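## Task

Lay three rods of three different colours end to end in one straight row whose total length equals the turquoise rod (10 cm). Colour gives length in cm: blue 1, magenta 2, grey 3, orange 4, lime 5, purple 6, red 7, green 8, pink 9, turquoise 10. The three rods must rest flat with their ends touching or nearly so. No second train may exist, and every rod outside the train must sit at least one rod-width away from it. The arrangement must hold without the robot supporting it; at the end the gripper must have released and moved away.

## Robot and tools

Robot: a single Franka FR3 arm (7 revolute joints) carrying a Robotiq 2F-140 two-finger gripper. There is only one arm, so every command row covers the whole robot.

Frame: the scene frame has its origin on the table surface beneath the arm base, +z up, and +y to the left when facing along +x. The base may be slightly tilted to the table. Reported hand positions can be somewhat wrong, especially when the arm reaches far.

Tool execute_actions, argument actions: a list holding zero or one item. An empty list only fetches the current state. An action item is {"rows": [...], "steps": n}: rows is 1 to 15 rows, steps is 1 to 15 (default 15), each step lasting 1/30 s; row k drives step k and the final row is reused for remaining steps. A wait item is {"steps": n} with n up to 300; it returns once n steps have gone by since the previous result, counting your reply time. Optional pictures (boolean) turns camera images on or off; they are included by default. A refused call moves nothing.

Each row is 10 numbers. The first seven are absolute joint target angles in radians, in this order with these stated ranges: joint1 waist -2.744..2.744, joint2 shoulder -1.784..1.784, joint3 upper arm roll -2.901..2.901, joint4 elbow -3.042..-0.152, joint5 forearm roll -2.807..2.807, joint6 wrist pitch 0.544..4.517, joint7 wrist roll -3.016..3.016. They use the same values as the Joint positions line. The last three are gripper position, gripper force_limit and gripper speed, each in [-1, 1]. A call is refused if a target sits more than 0.018 rad beyond a range end and also further out than that joint currently is. True ends can differ from the stated ones by up to 0.018 rad; a target beyond the true end is clipped there, and a line "joint sent to its limit" may follow (possibly about an earlier, still running action). Lack of that line does not prove more travel exists.

Motion limits: every step the sent target is held within a lead of the measured angle (0.248 rad for joints 1-4, 0.677 for joint 5, 0.715 for joint 6, 1.54 for joint 7), and if the targets would move the hand over 70 mm from where it is, all are pulled back proportionally. Far goals therefore need several calls. Between calls the arm keeps heading to the last row sent until it nearly stalls or a step is HELD; after that only a new action moves it further.

Gripper: position +1 is fully open (140 mm gap), pads touch near -0.8, and -1 closes until blocked. force_limit on parts up to 40 mm wide: about 14 N at -1, 60 N at 0, 107 N at +1. speed: about 30 mm/s at -1, 140 at 0, 250 at +1. Fingers point along the gripper's +z and close along its y. end_effector_position is the point between the closed pads; closed fingertips extend about 33 mm past it, open ones about 9 mm, and closing pushes the tips roughly 24 mm further out, so keep that clearance above the table. To grasp, send -1 and look for object_status 2. Codes: 0 moving, 1 blocked while opening, 2 blocked while closing (holding), 3 reached target or pads met (a thin part may still be held). Stopped fingers stay put until the position number changes by at least 0.01 or the object yields. To squeeze harder while at 2, raise force_limit and switch position between -1 and -0.98. position_measured is in counts, 3 fully open to 230 pads closed, not linear in mm.

Result lines: state with end_effector_position (m) and end_effector_quat_wxyz in the scene frame; Joint positions (rad) and Joint velocities (rad/s) in column order; Joint torques (total drive output, nonzero even in free air, with per-unit offset and noise); External joint torques (estimated outside load including friction and held weight, or "no reading"); object_status and position_measured. "joint command not followed" means a clearance check altered or blocked targets (mount blocks and posts count as part of the arm). HELD marks steps where your row was not fully sent. MOTOR HOT warns of heating from holding loads; reaching the limit triggers an OVER-TEMPERATURE FAULT and the brakes engage until cooled.

Faults to avoid: a TORQUE FAULT when contact torque reaches 85 N m on joints 1-4 or 11 N m on joints 5-7, and a FORCE FAULT when any outside force on arm, tool or held item reaches 85 N (held weight included). Either halts the arm for 10 s and drops the rest of the call. Also avoid dropping, slipping, slamming or shoving objects hard, and never push or knock anything off the table, which fails the job. A held part may occasionally be tugged and loose objects nudged by the environment.

Tool zoom_image: camera (cam_head_left, cam_head_right, cam_high, cam_low, cam_wrist) and region [x0, y0, x1, y1] in that camera's pixel coordinates from the top-left, no larger than 504 by 504. Image sizes: the four fixed cameras are 896x504, cam_wrist is 504x504 (fisheye). It shows a finer view of the latest image. Calibration data (K, distortion, T_world_to_cam) is provided per camera and can be off by a few degrees and millimetres; the wrist camera pose follows the joint readings.

Tool read_manual: optional section "licences"; returns licence text only and never moves the robot.

Tool finished_scene: scene (1 or 2). It irreversibly ends that scene, reports whether the goal was met, and supplies the next scene's task. Finish the train, open the gripper, and lift clear first. Answering without any tool call ends all remaining scenes.

Each tool is called as name(argument=value, ...), one argument or row to a line, values as JSON.

## Session

execute_actions(
  actions=[],
)

Scene clock: 0.00 s of 5100.00 s.
end_effector_position=(+0.1489, +0.6450, +0.3026) position_measured=3 object_status=3 end_effector_quat_wxyz=(+0.393, +0.622, +0.421, +0.531)
Joint positions: [ 1.853  0.671 -0.064 -1.554 -1.254  1.416 -0.551]
Joint velocities: [-0.001 -0.001 -0.    -0.     0.     0.     0.001]
Joint torques (N m, as the joint torque sensors report them, + toward a larger angle): no reading
External joint torques (N m, as the arm's controller estimates them; a push from outside toward a larger angle lowers the number): no reading

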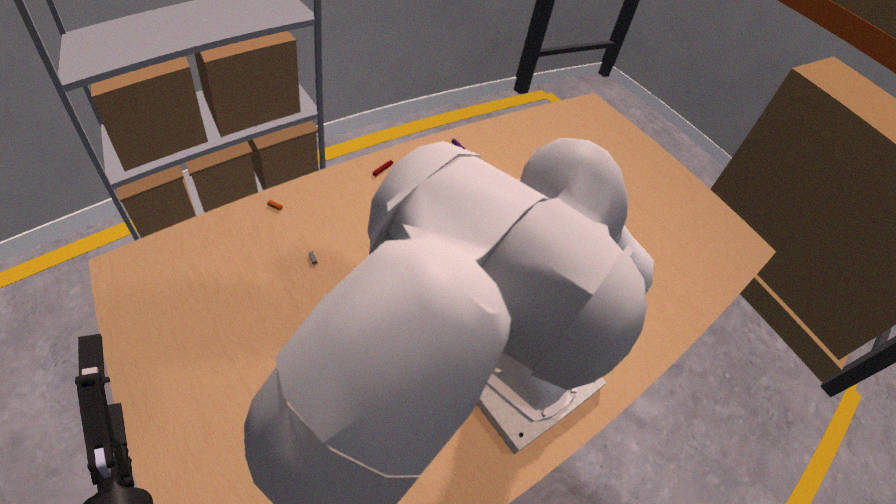

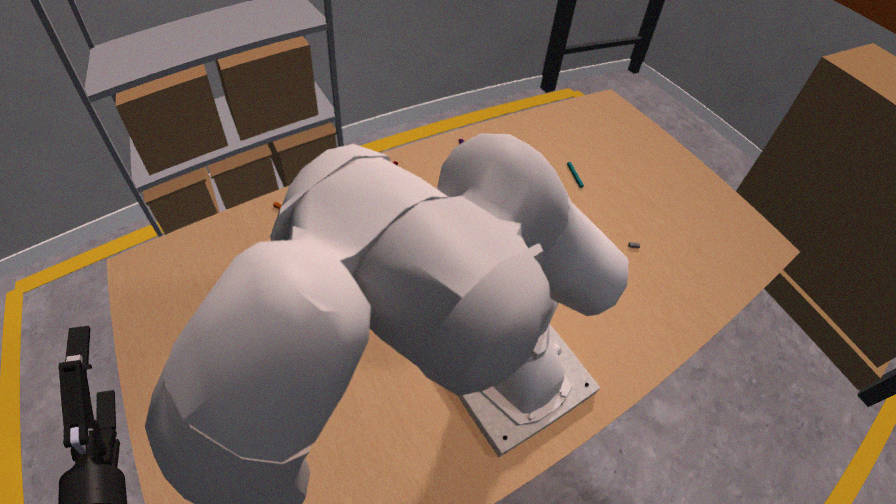

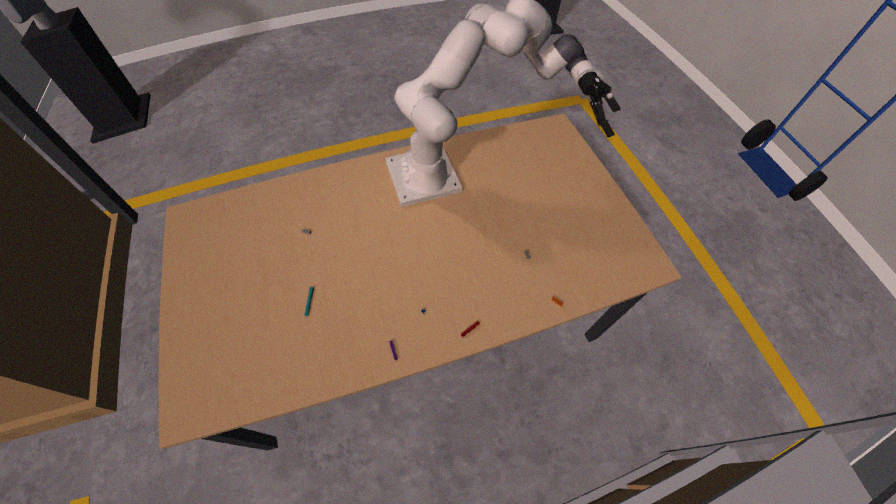

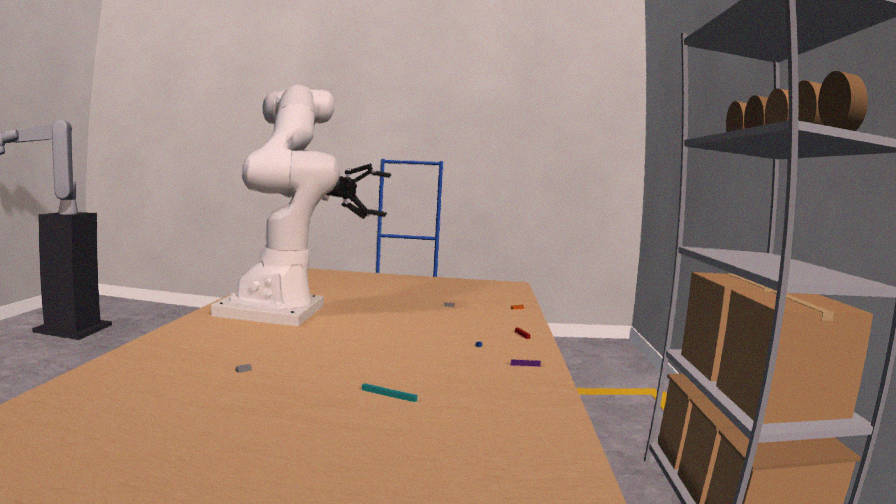

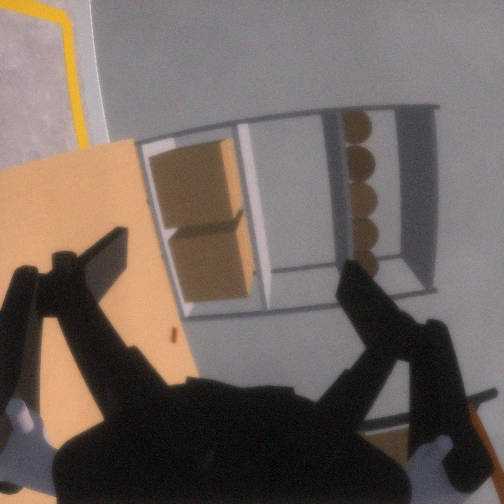

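zoom_image(
  camera="cam_high",
  region=[360, 230, 580, 380],
)

Region (360, 230, 580, 380) of cam_high's 896x504 image, scaled by 2.291, with more detail than that image has; it fills the top 344 rows of this view, and the rest is white.

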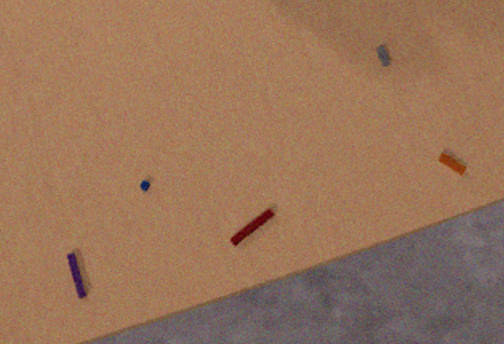

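execute_actions(
  actions=[
    {"rows":[[1.4,0.1,0,-1.8,-1.0,1.6,-0.8,0,-1,0]]},
  ],
  pictures=false,
)

execute_actions(
  actions=[
    {"rows":[[0.483,-0.147,0,-2.49,0,2.343,-1.088,0,-1,0]]},
  ],
  pictures=false,
)

execute_actions(
  actions=[
    {"steps":45},
  ],
)

Scene clock: 20.37 s of 5100.00 s.
end_effector_position=(+0.3484, +0.4923, +0.4360) position_measured=107 object_status=0 end_effector_quat_wxyz=(+0.324, +0.806, +0.320, +0.379)
Joint positions: [ 1.406  0.115 -0.013 -1.784 -1.025  1.568 -0.709]
Joint velocities: [-0.249 -0.663 -0.009  0.026  0.137  0.14  -0.278]
Joint torques (N m, as the joint torque sensors report them, + toward a larger angle): [  9.33 -13.03   8.96  13.66   0.96   1.79  -0.23]
External joint torques (N m, as the arm's controller estimates them; a push from outside toward a larger angle lowers the number): [-1.29 -2.   -0.71  1.98  1.09  0.44 -0.23]
Steps of this call (steps 1 to 90: nothing new was sent; then 16.87 s passed at rest; steps 91 to 105: all 15 steps of this action). Readings (joint positions | what the end effector reports):
91: [1.834 0.650 -0.046 -1.583 -1.232 1.434 -0.562] | position_measured=3 object_status=0
92: [1.803 0.617 -0.029 -1.625 -1.202 1.451 -0.574] | position_measured=8 object_status=0
94: [1.732 0.546 -0.012 -1.685 -1.154 1.480 -0.598] | position_measured=24 object_status=0
98: [1.580 0.401 -0.007 -1.744 -1.094 1.517 -0.635] | position_measured=54 object_status=0
105: the state above

Scene clock: 20.87 s of 5100.00 s.
end_effector_position=(+0.3524, +0.2859, +0.1732) position_measured=129 object_status=3 end_effector_quat_wxyz=(+0.046, +0.995, +0.088, -0.007)
Joint positions: [ 0.688 -0.134  0.002 -2.416 -0.102  2.217 -0.949]
Joint velocities: [-1.676  0.003 -0.06  -0.731  0.587  0.499 -0.328]
Joint torques (N m, as the joint torque sensors report them, + toward a larger angle): [  3.41 -32.35   3.27  26.57   1.73   3.69  -0.2 ]
External joint torques (N m, as the arm's controller estimates them; a push from outside toward a larger angle lowers the number): [-0.48  0.11  1.12 -2.27  1.14  0.32 -0.19]
Steps of this call (steps 1 to 15: all 15 steps of this action). Readings (joint positions | what the end effector reports):
1: [1.381 0.082 -0.006 -1.806 -0.971 1.618 -0.725] | position_measured=115 object_status=0
2: [1.348 0.043 -0.001 -1.842 -0.894 1.679 -0.743] | position_measured=122 object_status=0
4: [1.273 -0.022 0.002 -1.915 -0.732 1.798 -0.778] | position_measured=129 object_status=0
8: [1.046 -0.124 0.010 -2.137 -0.326 2.050 -0.865] | position_measured=129 object_status=0
15: the state above

Scene clock: 22.37 s of 5100.00 s.
end_effector_position=(+0.3970, +0.2270, +0.1559) position_measured=129 object_status=3 end_effector_quat_wxyz=(-0.003, +1.000, +0.019, -0.007)
Joint positions: [ 0.485 -0.146 -0.002 -2.487 -0.004  2.341 -1.082]
Joint velocities: [ 0.001 -0.001 -0.001 -0.001 -0.001  0.    -0.002]
Joint torques (N m, as the joint torque sensors report them, + toward a larger angle): [ -0.16 -26.28   2.15  20.46   1.51   2.77  -0.17]
External joint torques (N m, as the arm's controller estimates them; a push from outside toward a larger angle lowers the number): [-0.55 -1.53  1.84 -1.25  0.91  0.27 -0.17]
Steps of this call (steps 1 to 45: the robot went on to your last target). Readings (joint positions | what the end effector reports):
1: [0.629 -0.135 0.002 -2.438 -0.081 2.237 -0.962] | position_measured=129 object_status=3
2: [0.577 -0.136 -0.003 -2.456 -0.063 2.254 -0.974] | position_measured=129 object_status=3
4: [0.514 -0.137 -0.014 -2.477 -0.038 2.281 -0.995] | position_measured=129 object_status=3
8: [0.485 -0.143 -0.010 -2.486 -0.015 2.313 -1.026] | position_measured=129 object_status=3
45: the state above
The arm was judged still, so your last target was given up. Only a new action makes it travel on or press farther. Fingers that are still opening or closing keep moving.
camera_calibration (this result's frames):
cam_wrist: T_world_to_cam=[[0.212082, -0.976459, 0.0393445, 0.116961], [-0.928309, -0.188716, 0.320358, 0.373958], [-0.305392, -0.104466, -0.946479, 0.488761], [0, 0, 0, 1]] pos_world=[0.471607, 0.235838, 0.3382]

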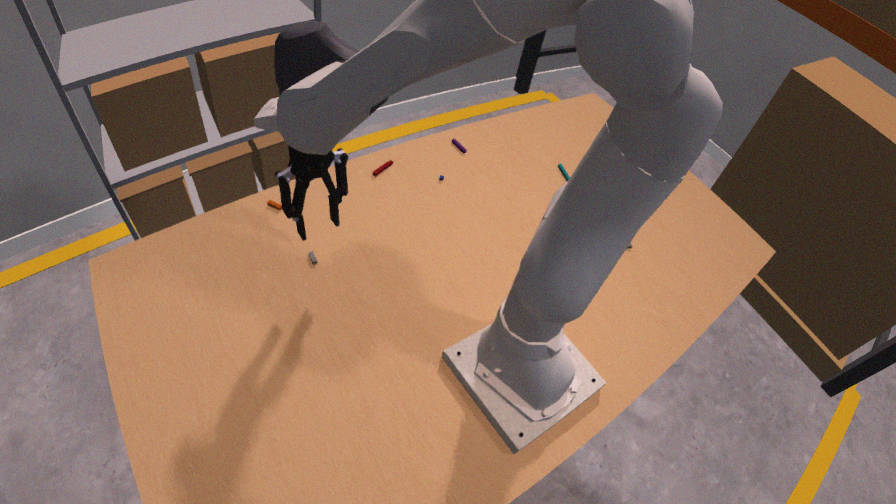

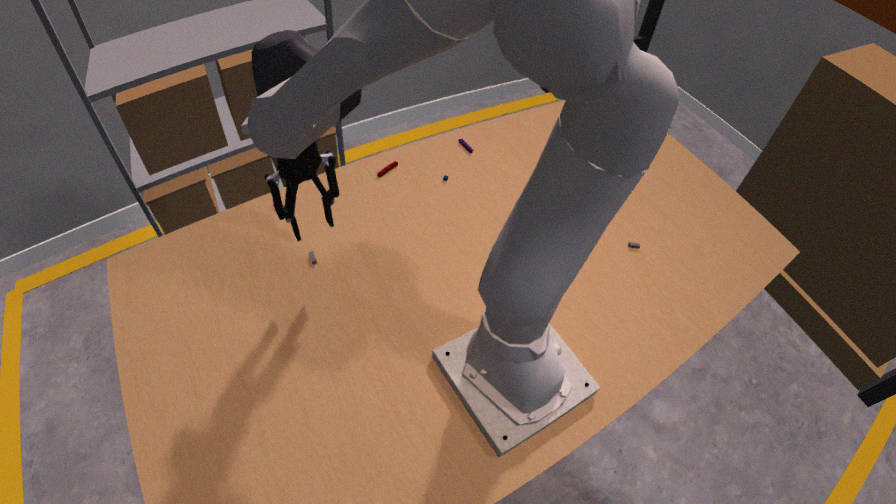

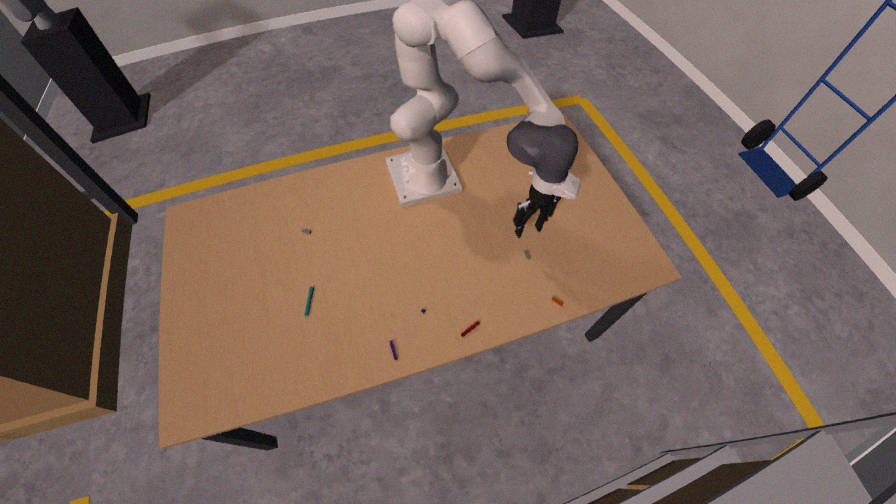

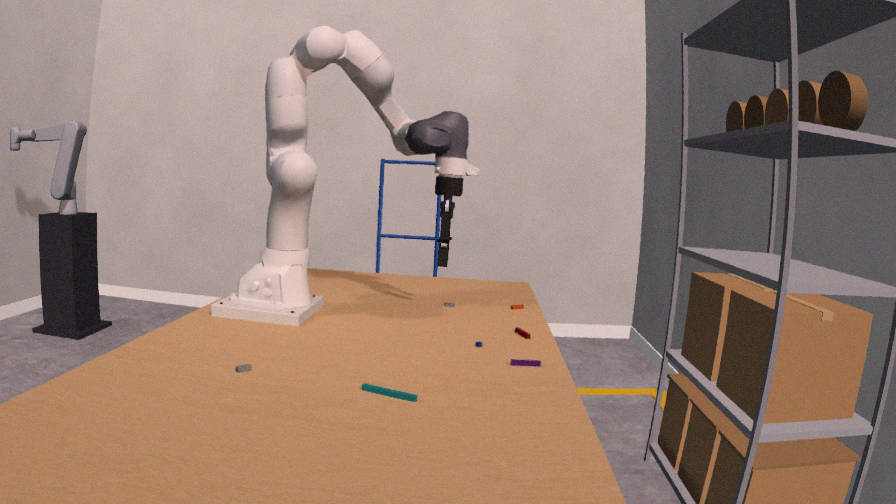

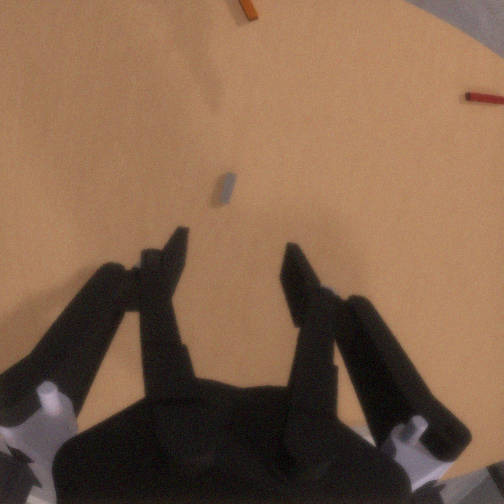

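execute_actions(
  actions=[
    {"rows":[[0.465,0.108,0,-2.4495,0,2.565,-1.068,-0.3,-1,0]]},
  ],
  pictures=false,
)

execute_actions(
  actions=[
    {"steps":15},
  ],
)

Scene clock: 30.93 s of 5100.00 s.
end_effector_position=(+0.4202, +0.2334, +0.0678) position_measured=167 object_status=3 end_effector_quat_wxyz=(-0.001, +1.000, +0.008, -0.012)
Joint positions: [ 0.467  0.109 -0.    -2.452 -0.004  2.549 -1.075]
Joint velocities: [ 0.002 -0.005  0.     0.006 -0.001  0.083  0.007]
Joint torques (N m, as the joint torque sensors report them, + toward a larger angle): [ -0.36 -31.75   1.42  19.32   1.34   2.68   0.17]
External joint torques (N m, as the arm's controller estimates them; a push from outside toward a larger angle lowers the number): [-0.85 -1.59  0.85  0.93  0.9   0.31  0.17]
Steps of this call (steps 1 to 90: nothing new was sent; then 5.07 s passed at rest; steps 91 to 105: all 15 steps of this action). Readings (joint positions | what the end effector reports):
91: [0.482 -0.121 -0.001 -2.476 -0.004 2.366 -1.082] | position_measured=129 object_status=0
92: [0.479 -0.069 -0.000 -2.459 -0.004 2.399 -1.082] | position_measured=134 object_status=0
94: [0.472 0.031 -0.000 -2.451 -0.004 2.454 -1.080] | position_measured=149 object_status=0
98: [0.467 0.109 -0.000 -2.458 -0.004 2.509 -1.078] | position_measured=167 object_status=0
105: the state above

Scene clock: 31.43 s of 5100.00 s.
end_effector_position=(+0.4238, +0.2354, +0.0690) position_measured=167 object_status=3 end_effector_quat_wxyz=(-0.004, +1.000, +0.007, -0.006)
Joint positions: [ 0.467  0.109 -0.    -2.452 -0.004  2.562 -1.073]
Joint velocities: [ 0.001  0.002 -0.001 -0.001  0.001  0.003  0.002]
Joint torques (N m, as the joint torque sensors report them, + toward a larger angle): [  0.02 -33.08   1.16  19.99   1.25   2.79   0.25]
External joint torques (N m, as the arm's controller estimates them; a push from outside toward a larger angle lowers the number): [-0.49 -2.54  0.59  1.2   0.81  0.3   0.25]
Steps of this call (steps 1 to 15: the robot went on to your last target). Readings (joint positions | what the end effector reports):
1: [0.467 0.109 -0.000 -2.452 -0.004 2.552 -1.075] | position_measured=167 object_status=3
2: [0.467 0.109 -0.000 -2.452 -0.004 2.554 -1.075] | position_measured=167 object_status=3
4: [0.467 0.109 -0.000 -2.452 -0.004 2.557 -1.074] | position_measured=167 object_status=3
8: [0.467 0.109 -0.000 -2.452 -0.004 2.560 -1.074] | position_measured=167 object_status=3
15: the state above
camera_calibration (this result's frames):
cam_wrist: T_world_to_cam=[[0.188202, -0.981379, 0.0384124, 0.134173], [-0.933157, -0.166485, 0.318592, 0.425251], [-0.306264, -0.0958045, -0.947113, 0.413934], [0, 0, 0, 1]] pos_world=[0.498348, 0.242129, 0.251407]

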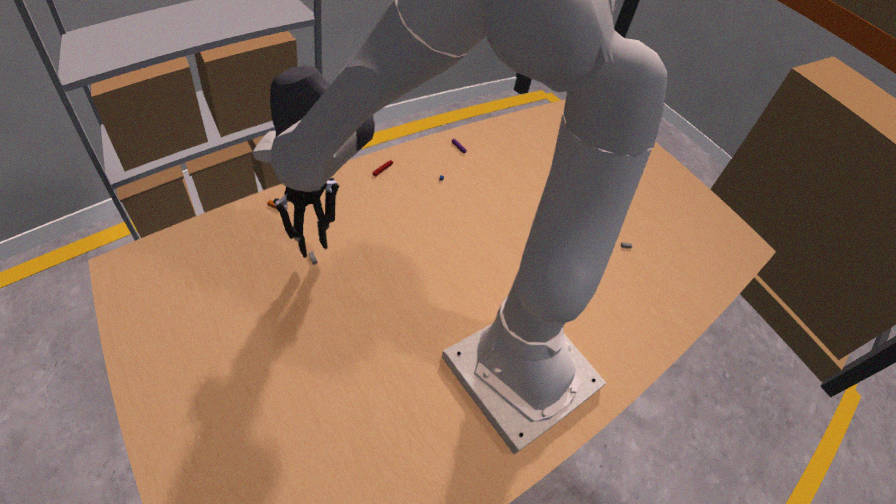

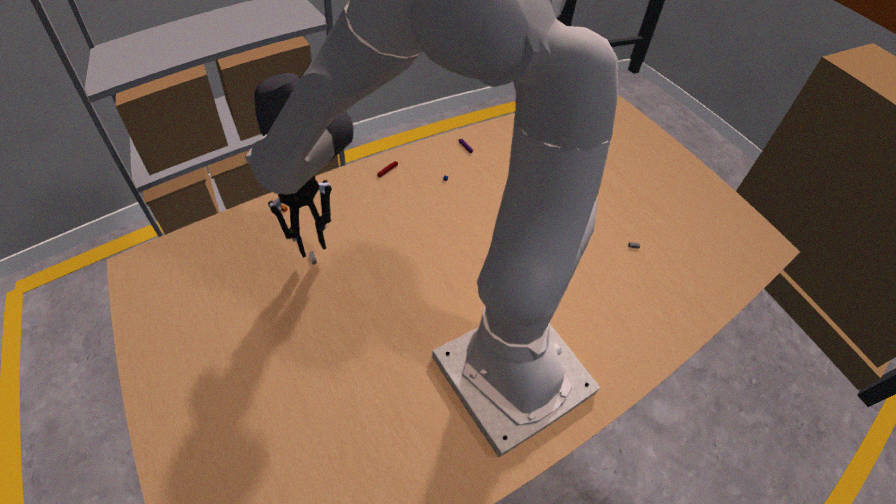

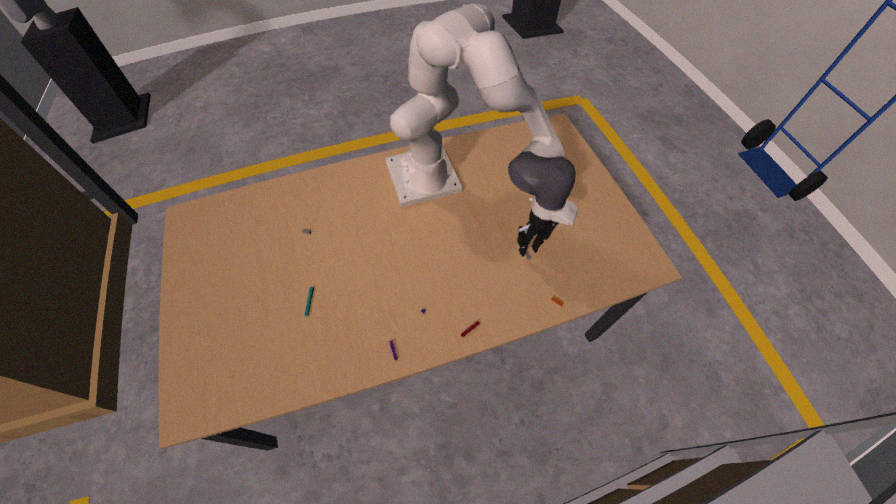

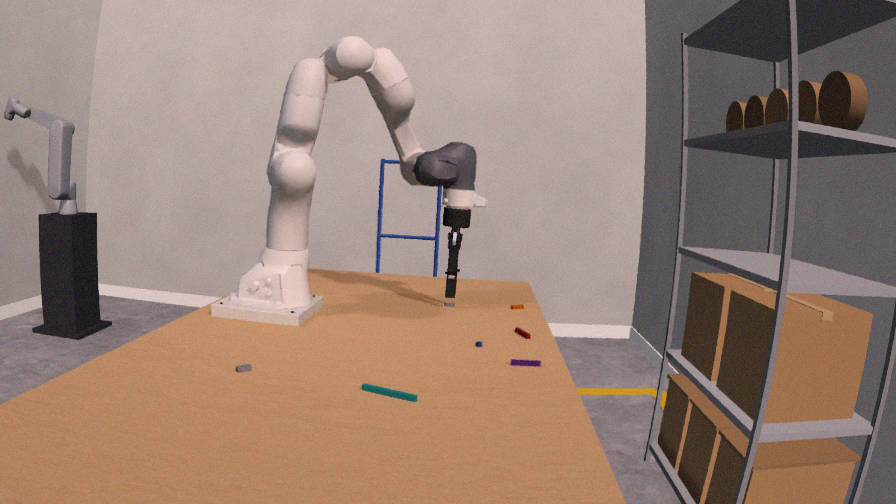

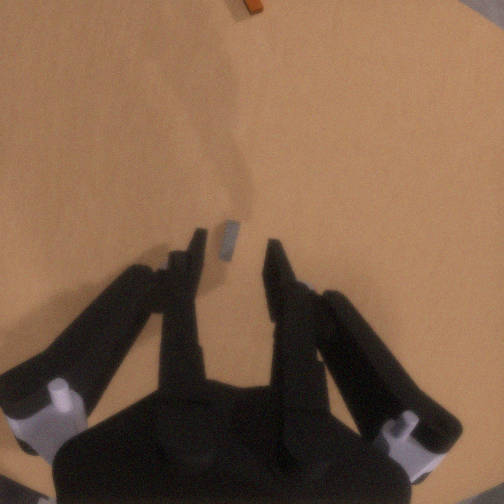

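zoom_image(
  camera="cam_low",
  region=[410, 250, 500, 320],
)

Region (410, 250, 500, 320) of cam_low's 896x504 image, scaled by 5.600, with more detail than that image has.

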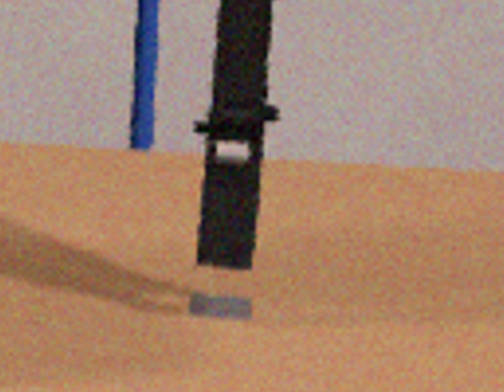

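execute_actions(
  actions=[
    {"rows":[[0.467,0.12,0,-2.4495,0,2.585,-1.066,-0.5,-1,0],[0.467,0.12,0,-2.4495,0,2.585,-1.066,-0.5,-1,0],[0.469,0.135,0,-2.4495,0,2.60,-1.064,-0.5,-1,0],[0.469,0.135,0,-2.4495,0,2.60,-1.064,-0.5,-1,0],[0.471,0.15,0,-2.4495,0,2.62,-1.062,-0.5,-1,0],[0.471,0.15,0,-2.4495,0,2.62,-1.062,-0.5,-1,0],[0.471,0.163,0,-2.4495,0,2.62,-1.062,-0.5,-1,0]]},
  ],
  pictures=false,
)

execute_actions(
  actions=[
    {"steps":10},
  ],
)

zoom_image(
  camera="cam_low",
  region=[410, 250, 500, 320],
)

zoom_image(
  camera="cam_head_left",
  region=[270, 220, 360, 290],
)

Scene clock: 39.17 s of 5100.00 s.
end_effector_position=(+0.4240, +0.2373, +0.0484) position_measured=192 object_status=3 end_effector_quat_wxyz=(-0.004, +1.000, +0.006, -0.006)
Joint positions: [ 0.469  0.162 -0.    -2.45  -0.004  2.613 -1.069]
Joint velocities: [ 0.001  0.001 -0.     0.     0.     0.03   0.005]
Joint torques (N m, as the joint torque sensors report them, + toward a larger angle): [  1.87 -32.16   0.87  18.5    1.22   2.73   0.32]
External joint torques (N m, as the arm's controller estimates them; a push from outside toward a larger angle lowers the number): [ 1.44 -0.55  0.32  0.38  0.81  0.23  0.32]
Steps of this call (steps 1 to 15: the robot went on to your last target; steps 16 to 90: nothing new was sent; then 4.23 s passed at rest; steps 91 to 105: all 15 steps of this action). Readings (joint positions | what the end effector reports):
91: [0.467 0.110 -0.000 -2.451 -0.004 2.566 -1.073] | position_measured=167 object_status=0
92: [0.467 0.112 -0.000 -2.451 -0.004 2.569 -1.073] | position_measured=173 object_status=0
94: [0.467 0.122 -0.000 -2.450 -0.004 2.578 -1.072] | position_measured=188 object_status=0
98: [0.469 0.149 -0.000 -2.450 -0.004 2.600 -1.070] | position_measured=192 object_status=0
105: the state above

Scene clock: 39.50 s of 5100.00 s.
end_effector_position=(+0.4252, +0.2380, +0.0487) position_measured=192 object_status=3 end_effector_quat_wxyz=(-0.005, +1.000, +0.006, -0.005)
Joint positions: [ 0.469  0.162 -0.    -2.45  -0.004  2.617 -1.068]
Joint velocities: [ 0.     0.     0.001  0.001 -0.     0.005  0.003]
Joint torques (N m, as the joint torque sensors report them, + toward a larger angle): [  1.9  -31.89   1.49  18.36   1.27   2.81   0.26]
External joint torques (N m, as the arm's controller estimates them; a push from outside toward a larger angle lowers the number): [ 1.4  -0.22  0.87  0.19  0.86  0.28  0.26]
Steps of this call (steps 1 to 10: the robot went on to your last target). Readings (joint positions | what the end effector reports):
1: [0.469 0.162 -0.000 -2.450 -0.004 2.614 -1.068] | position_measured=192 object_status=3
2: [0.469 0.162 -0.000 -2.450 -0.004 2.614 -1.068] | position_measured=192 object_status=3
4: [0.469 0.162 -0.000 -2.450 -0.004 2.615 -1.068] | position_measured=192 object_status=3
8: [0.469 0.162 -0.000 -2.450 -0.004 2.617 -1.068] | position_measured=192 object_status=3
10: the state above
camera_calibration (this result's frames):
cam_wrist: T_world_to_cam=[[0.184831, -0.982069, 0.0371134, 0.138909], [-0.934691, -0.163996, 0.315369, 0.433656], [-0.303628, -0.0929795, -0.948243, 0.393708], [0, 0, 0, 1]] pos_world=[0.499201, 0.244143, 0.231414]

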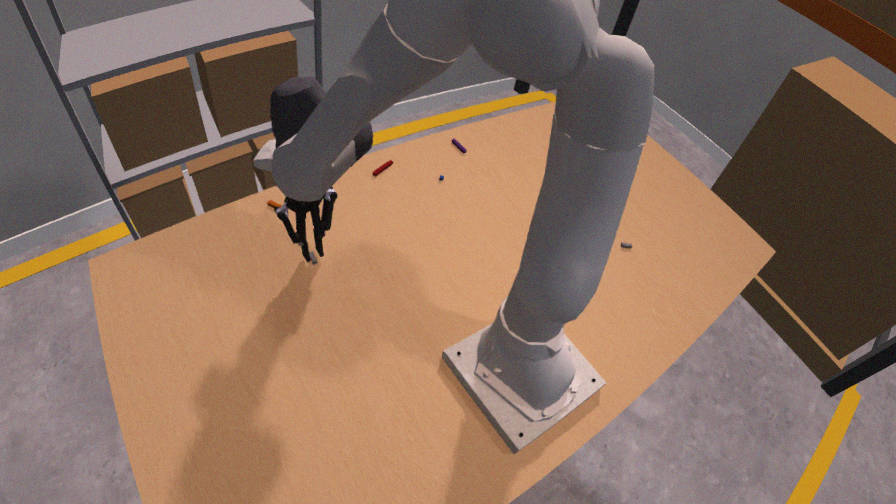

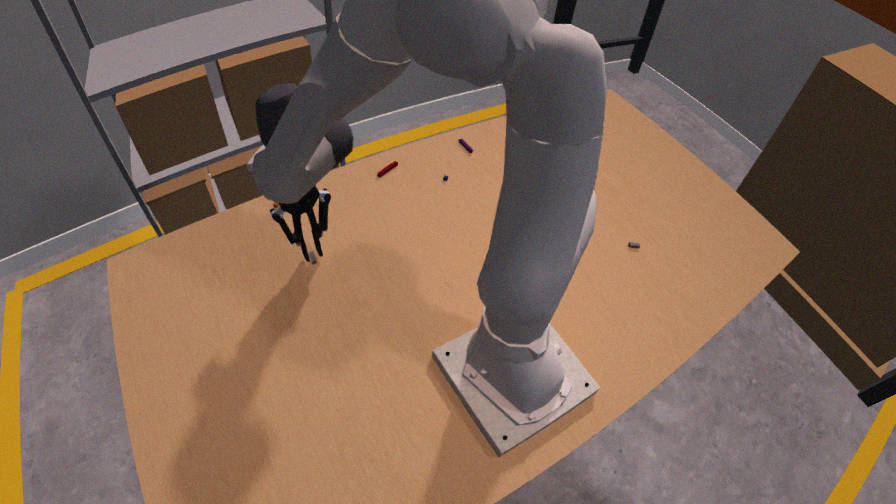

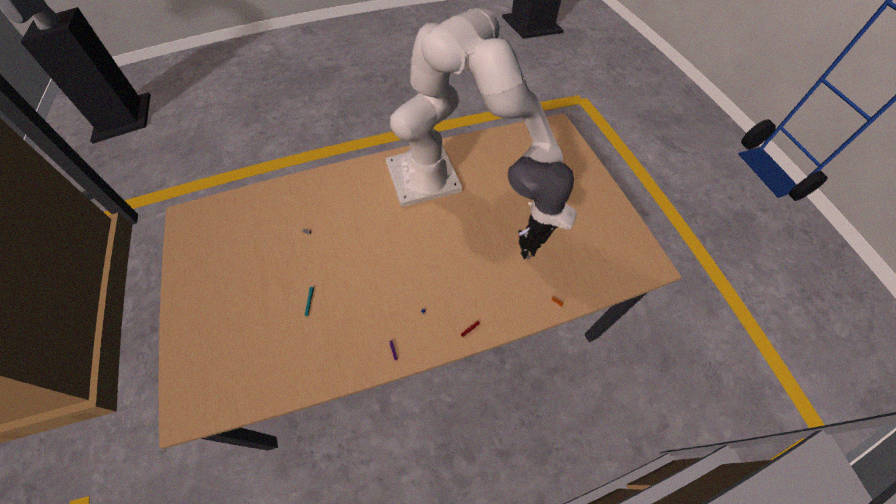

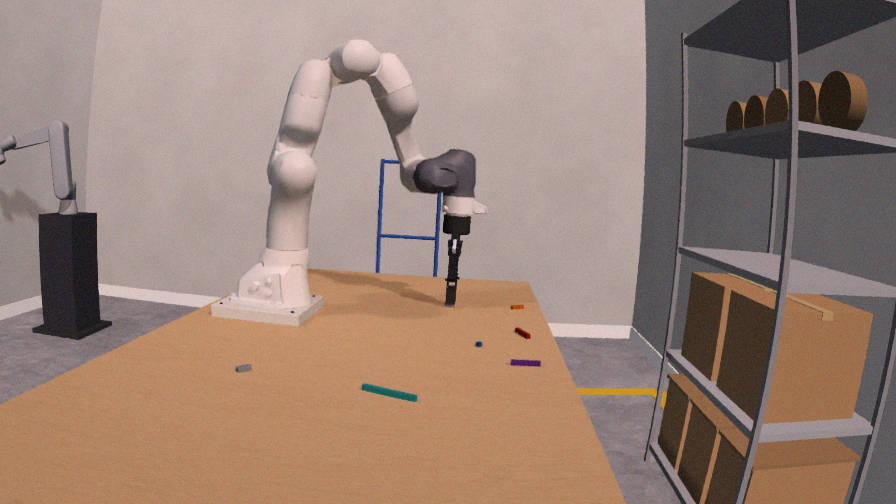

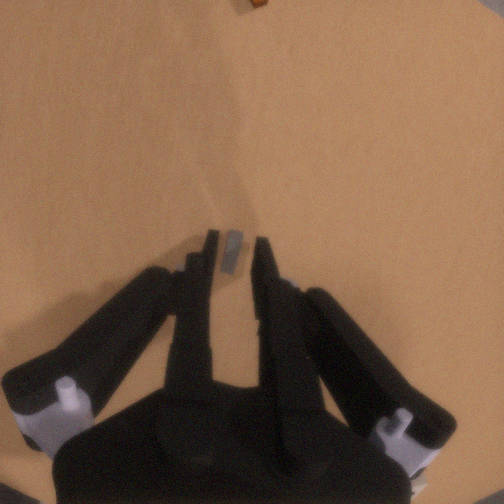

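Region (410, 250, 500, 320) of cam_low's 896x504 image, scaled by 5.600, with more detail than that image has.

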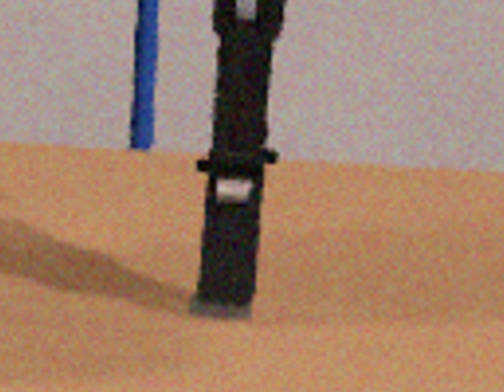

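Region (270, 220, 360, 290) of cam_head_left's 896x504 image, scaled by 5.600, with more detail than that image has.

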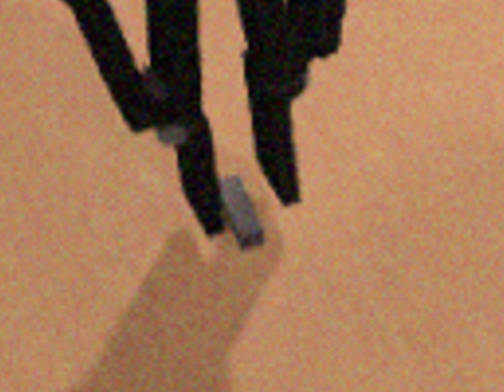

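execute_actions(
  actions=[
    {"rows":[[0.471,0.17,0,-2.452,0,2.635,-1.062,-0.5,-0.5,-0.6],[0.471,0.17,0,-2.452,0,2.635,-1.062,-0.5,-0.5,-0.6],[0.471,0.179,0,-2.452,0,2.635,-1.062,-0.5,-0.5,-0.6],[0.471,0.179,0,-2.452,0,2.635,-1.062,-0.5,-0.5,-0.6],[0.471,0.179,0,-2.452,0,2.635,-1.062,-0.5,-0.5,-0.6],[0.471,0.179,0,-2.452,0,2.635,-1.062,-0.5,-0.5,-0.6],[0.471,0.179,0,-2.452,0,2.635,-1.062,-0.5,-0.5,-0.6],[0.471,0.179,0,-2.452,0,2.635,-1.062,-0.5,-0.5,-0.6],[0.471,0.179,0,-2.452,0,2.635,-1.062,-0.5,-0.5,-0.6],[0.471,0.179,0,-2.452,0,2.635,-1.062,-1,-0.5,-0.6]]},
  ],
  pictures=false,
)

execute_actions(
  actions=[
    {"steps":12},
  ],
)

zoom_image(
  camera="cam_low",
  region=[410, 250, 500, 320],
)

Scene clock: 44.17 s of 5100.00 s.
end_effector_position=(+0.4248, +0.2379, +0.0423) position_measured=211 object_status=0 end_effector_quat_wxyz=(-0.005, +1.000, +0.005, -0.005)
Joint positions: [ 0.469  0.178 -0.    -2.45  -0.004  2.632 -1.067]
Joint velocities: [-0.001  0.001  0.002 -0.001 -0.001  0.006 -0.   ]
Joint torques (N m, as the joint torque sensors report them, + toward a larger angle): [  2.04 -31.61   1.67  16.97   1.22   2.79   0.23]
External joint torques (N m, as the arm's controller estimates them; a push from outside toward a larger angle lowers the number): [ 1.55  0.25  1.05 -0.85  0.83  0.29  0.23]
Steps of this call (steps 1 to 15: the robot went on to your last target; steps 16 to 90: nothing new was sent; then 1.17 s passed at rest; steps 91 to 105: all 15 steps of this action). Readings (joint positions | what the end effector reports):
91: [0.469 0.163 -0.000 -2.450 -0.004 2.620 -1.067] | position_measured=192 object_status=3
92: [0.469 0.164 -0.000 -2.450 -0.004 2.622 -1.067] | position_measured=192 object_status=3
94: [0.469 0.170 -0.000 -2.450 -0.004 2.626 -1.067] | position_measured=192 object_status=3
98: [0.469 0.177 -0.000 -2.450 -0.004 2.629 -1.067] | position_measured=192 object_status=3
105: the state above

Scene clock: 44.57 s of 5100.00 s.
end_effector_position=(+0.4250, +0.2381, +0.0425) position_measured=218 object_status=2 end_effector_quat_wxyz=(-0.005, +1.000, +0.006, -0.005)
Joint positions: [ 0.469  0.178 -0.    -2.45  -0.004  2.633 -1.067]
Joint velocities: [ 0.    -0.002 -0.001 -0.001 -0.     0.     0.001]
Joint torques (N m, as the joint torque sensors report them, + toward a larger angle): [  2.11 -32.22   1.42  16.63   1.19   2.79   0.25]
External joint torques (N m, as the arm's controller estimates them; a push from outside toward a larger angle lowers the number): [ 1.64 -0.2   0.84 -1.29  0.79  0.27  0.25]
Steps of this call (steps 1 to 12: the robot went on to your last target). Readings (joint positions | what the end effector reports):
1: [0.469 0.178 -0.000 -2.450 -0.004 2.632 -1.067] | position_measured=215 object_status=0
2: [0.469 0.178 -0.000 -2.450 -0.004 2.632 -1.067] | position_measured=218 object_status=0
4: [0.469 0.178 -0.000 -2.450 -0.004 2.632 -1.067] | position_measured=218 object_status=0
8: [0.469 0.178 -0.000 -2.450 -0.004 2.633 -1.067] | position_measured=218 object_status=2
12: the state above
camera_calibration (this result's frames):
cam_wrist: T_world_to_cam=[[0.184494, -0.982131, 0.037153, 0.139438], [-0.93467, -0.163639, 0.315616, 0.435367], [-0.303896, -0.0929551, -0.948159, 0.38781], [0, 0, 0, 1]] pos_world=[0.499053, 0.244239, 0.225117]

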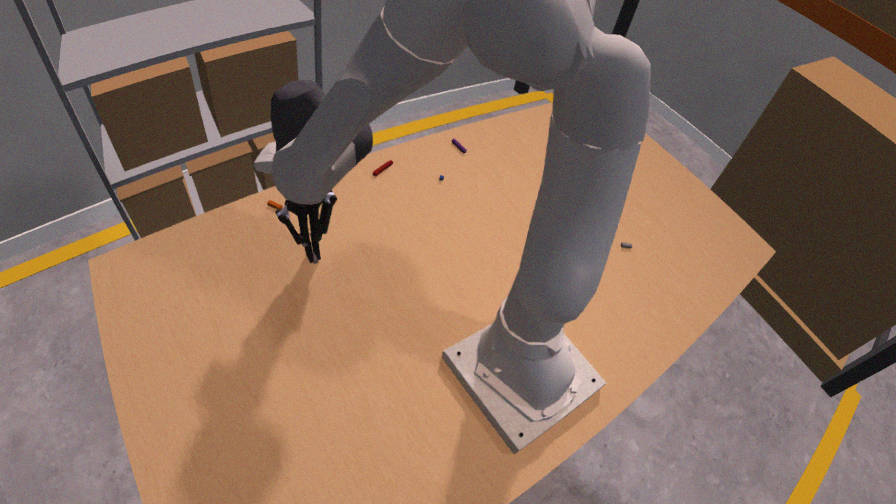

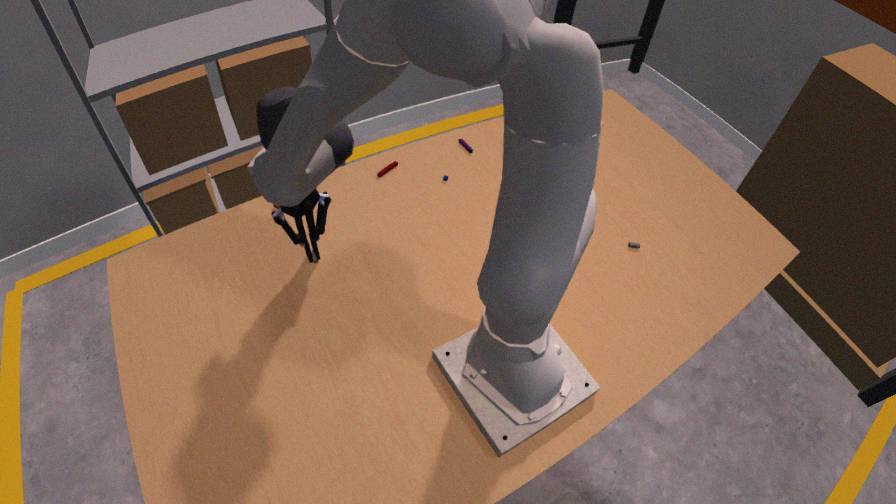

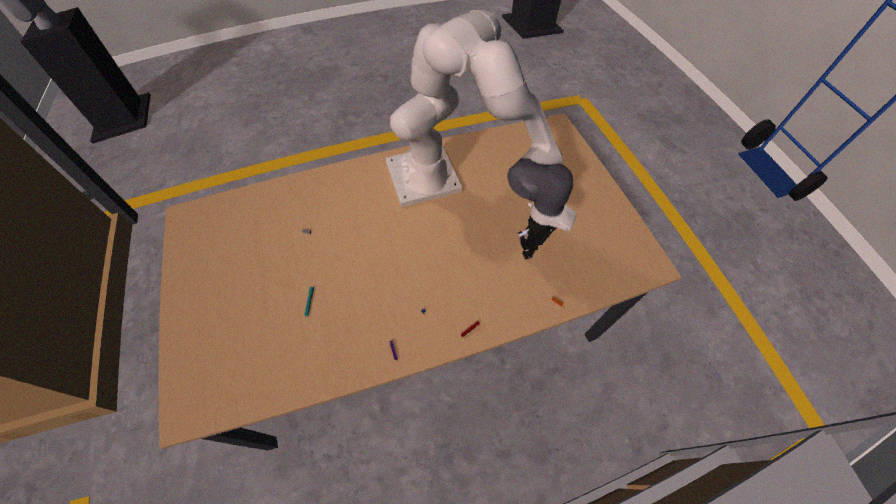

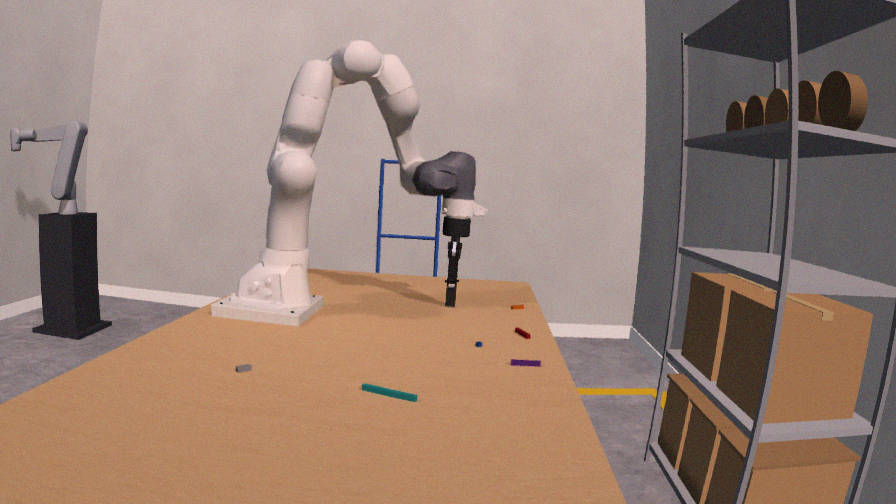

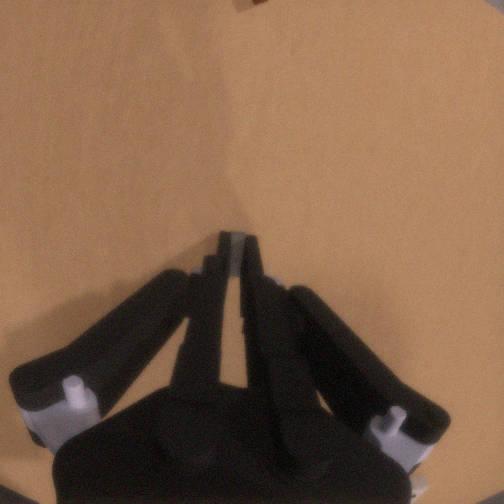

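Region (410, 250, 500, 320) of cam_low's 896x504 image, scaled by 5.600, with more detail than that image has.

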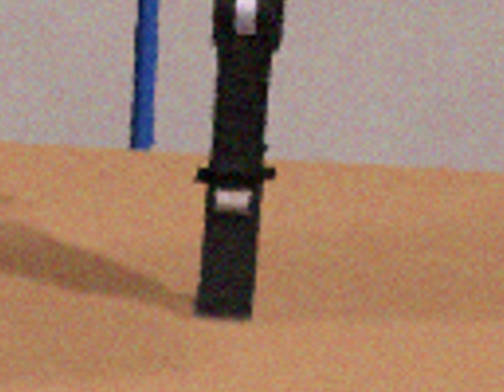

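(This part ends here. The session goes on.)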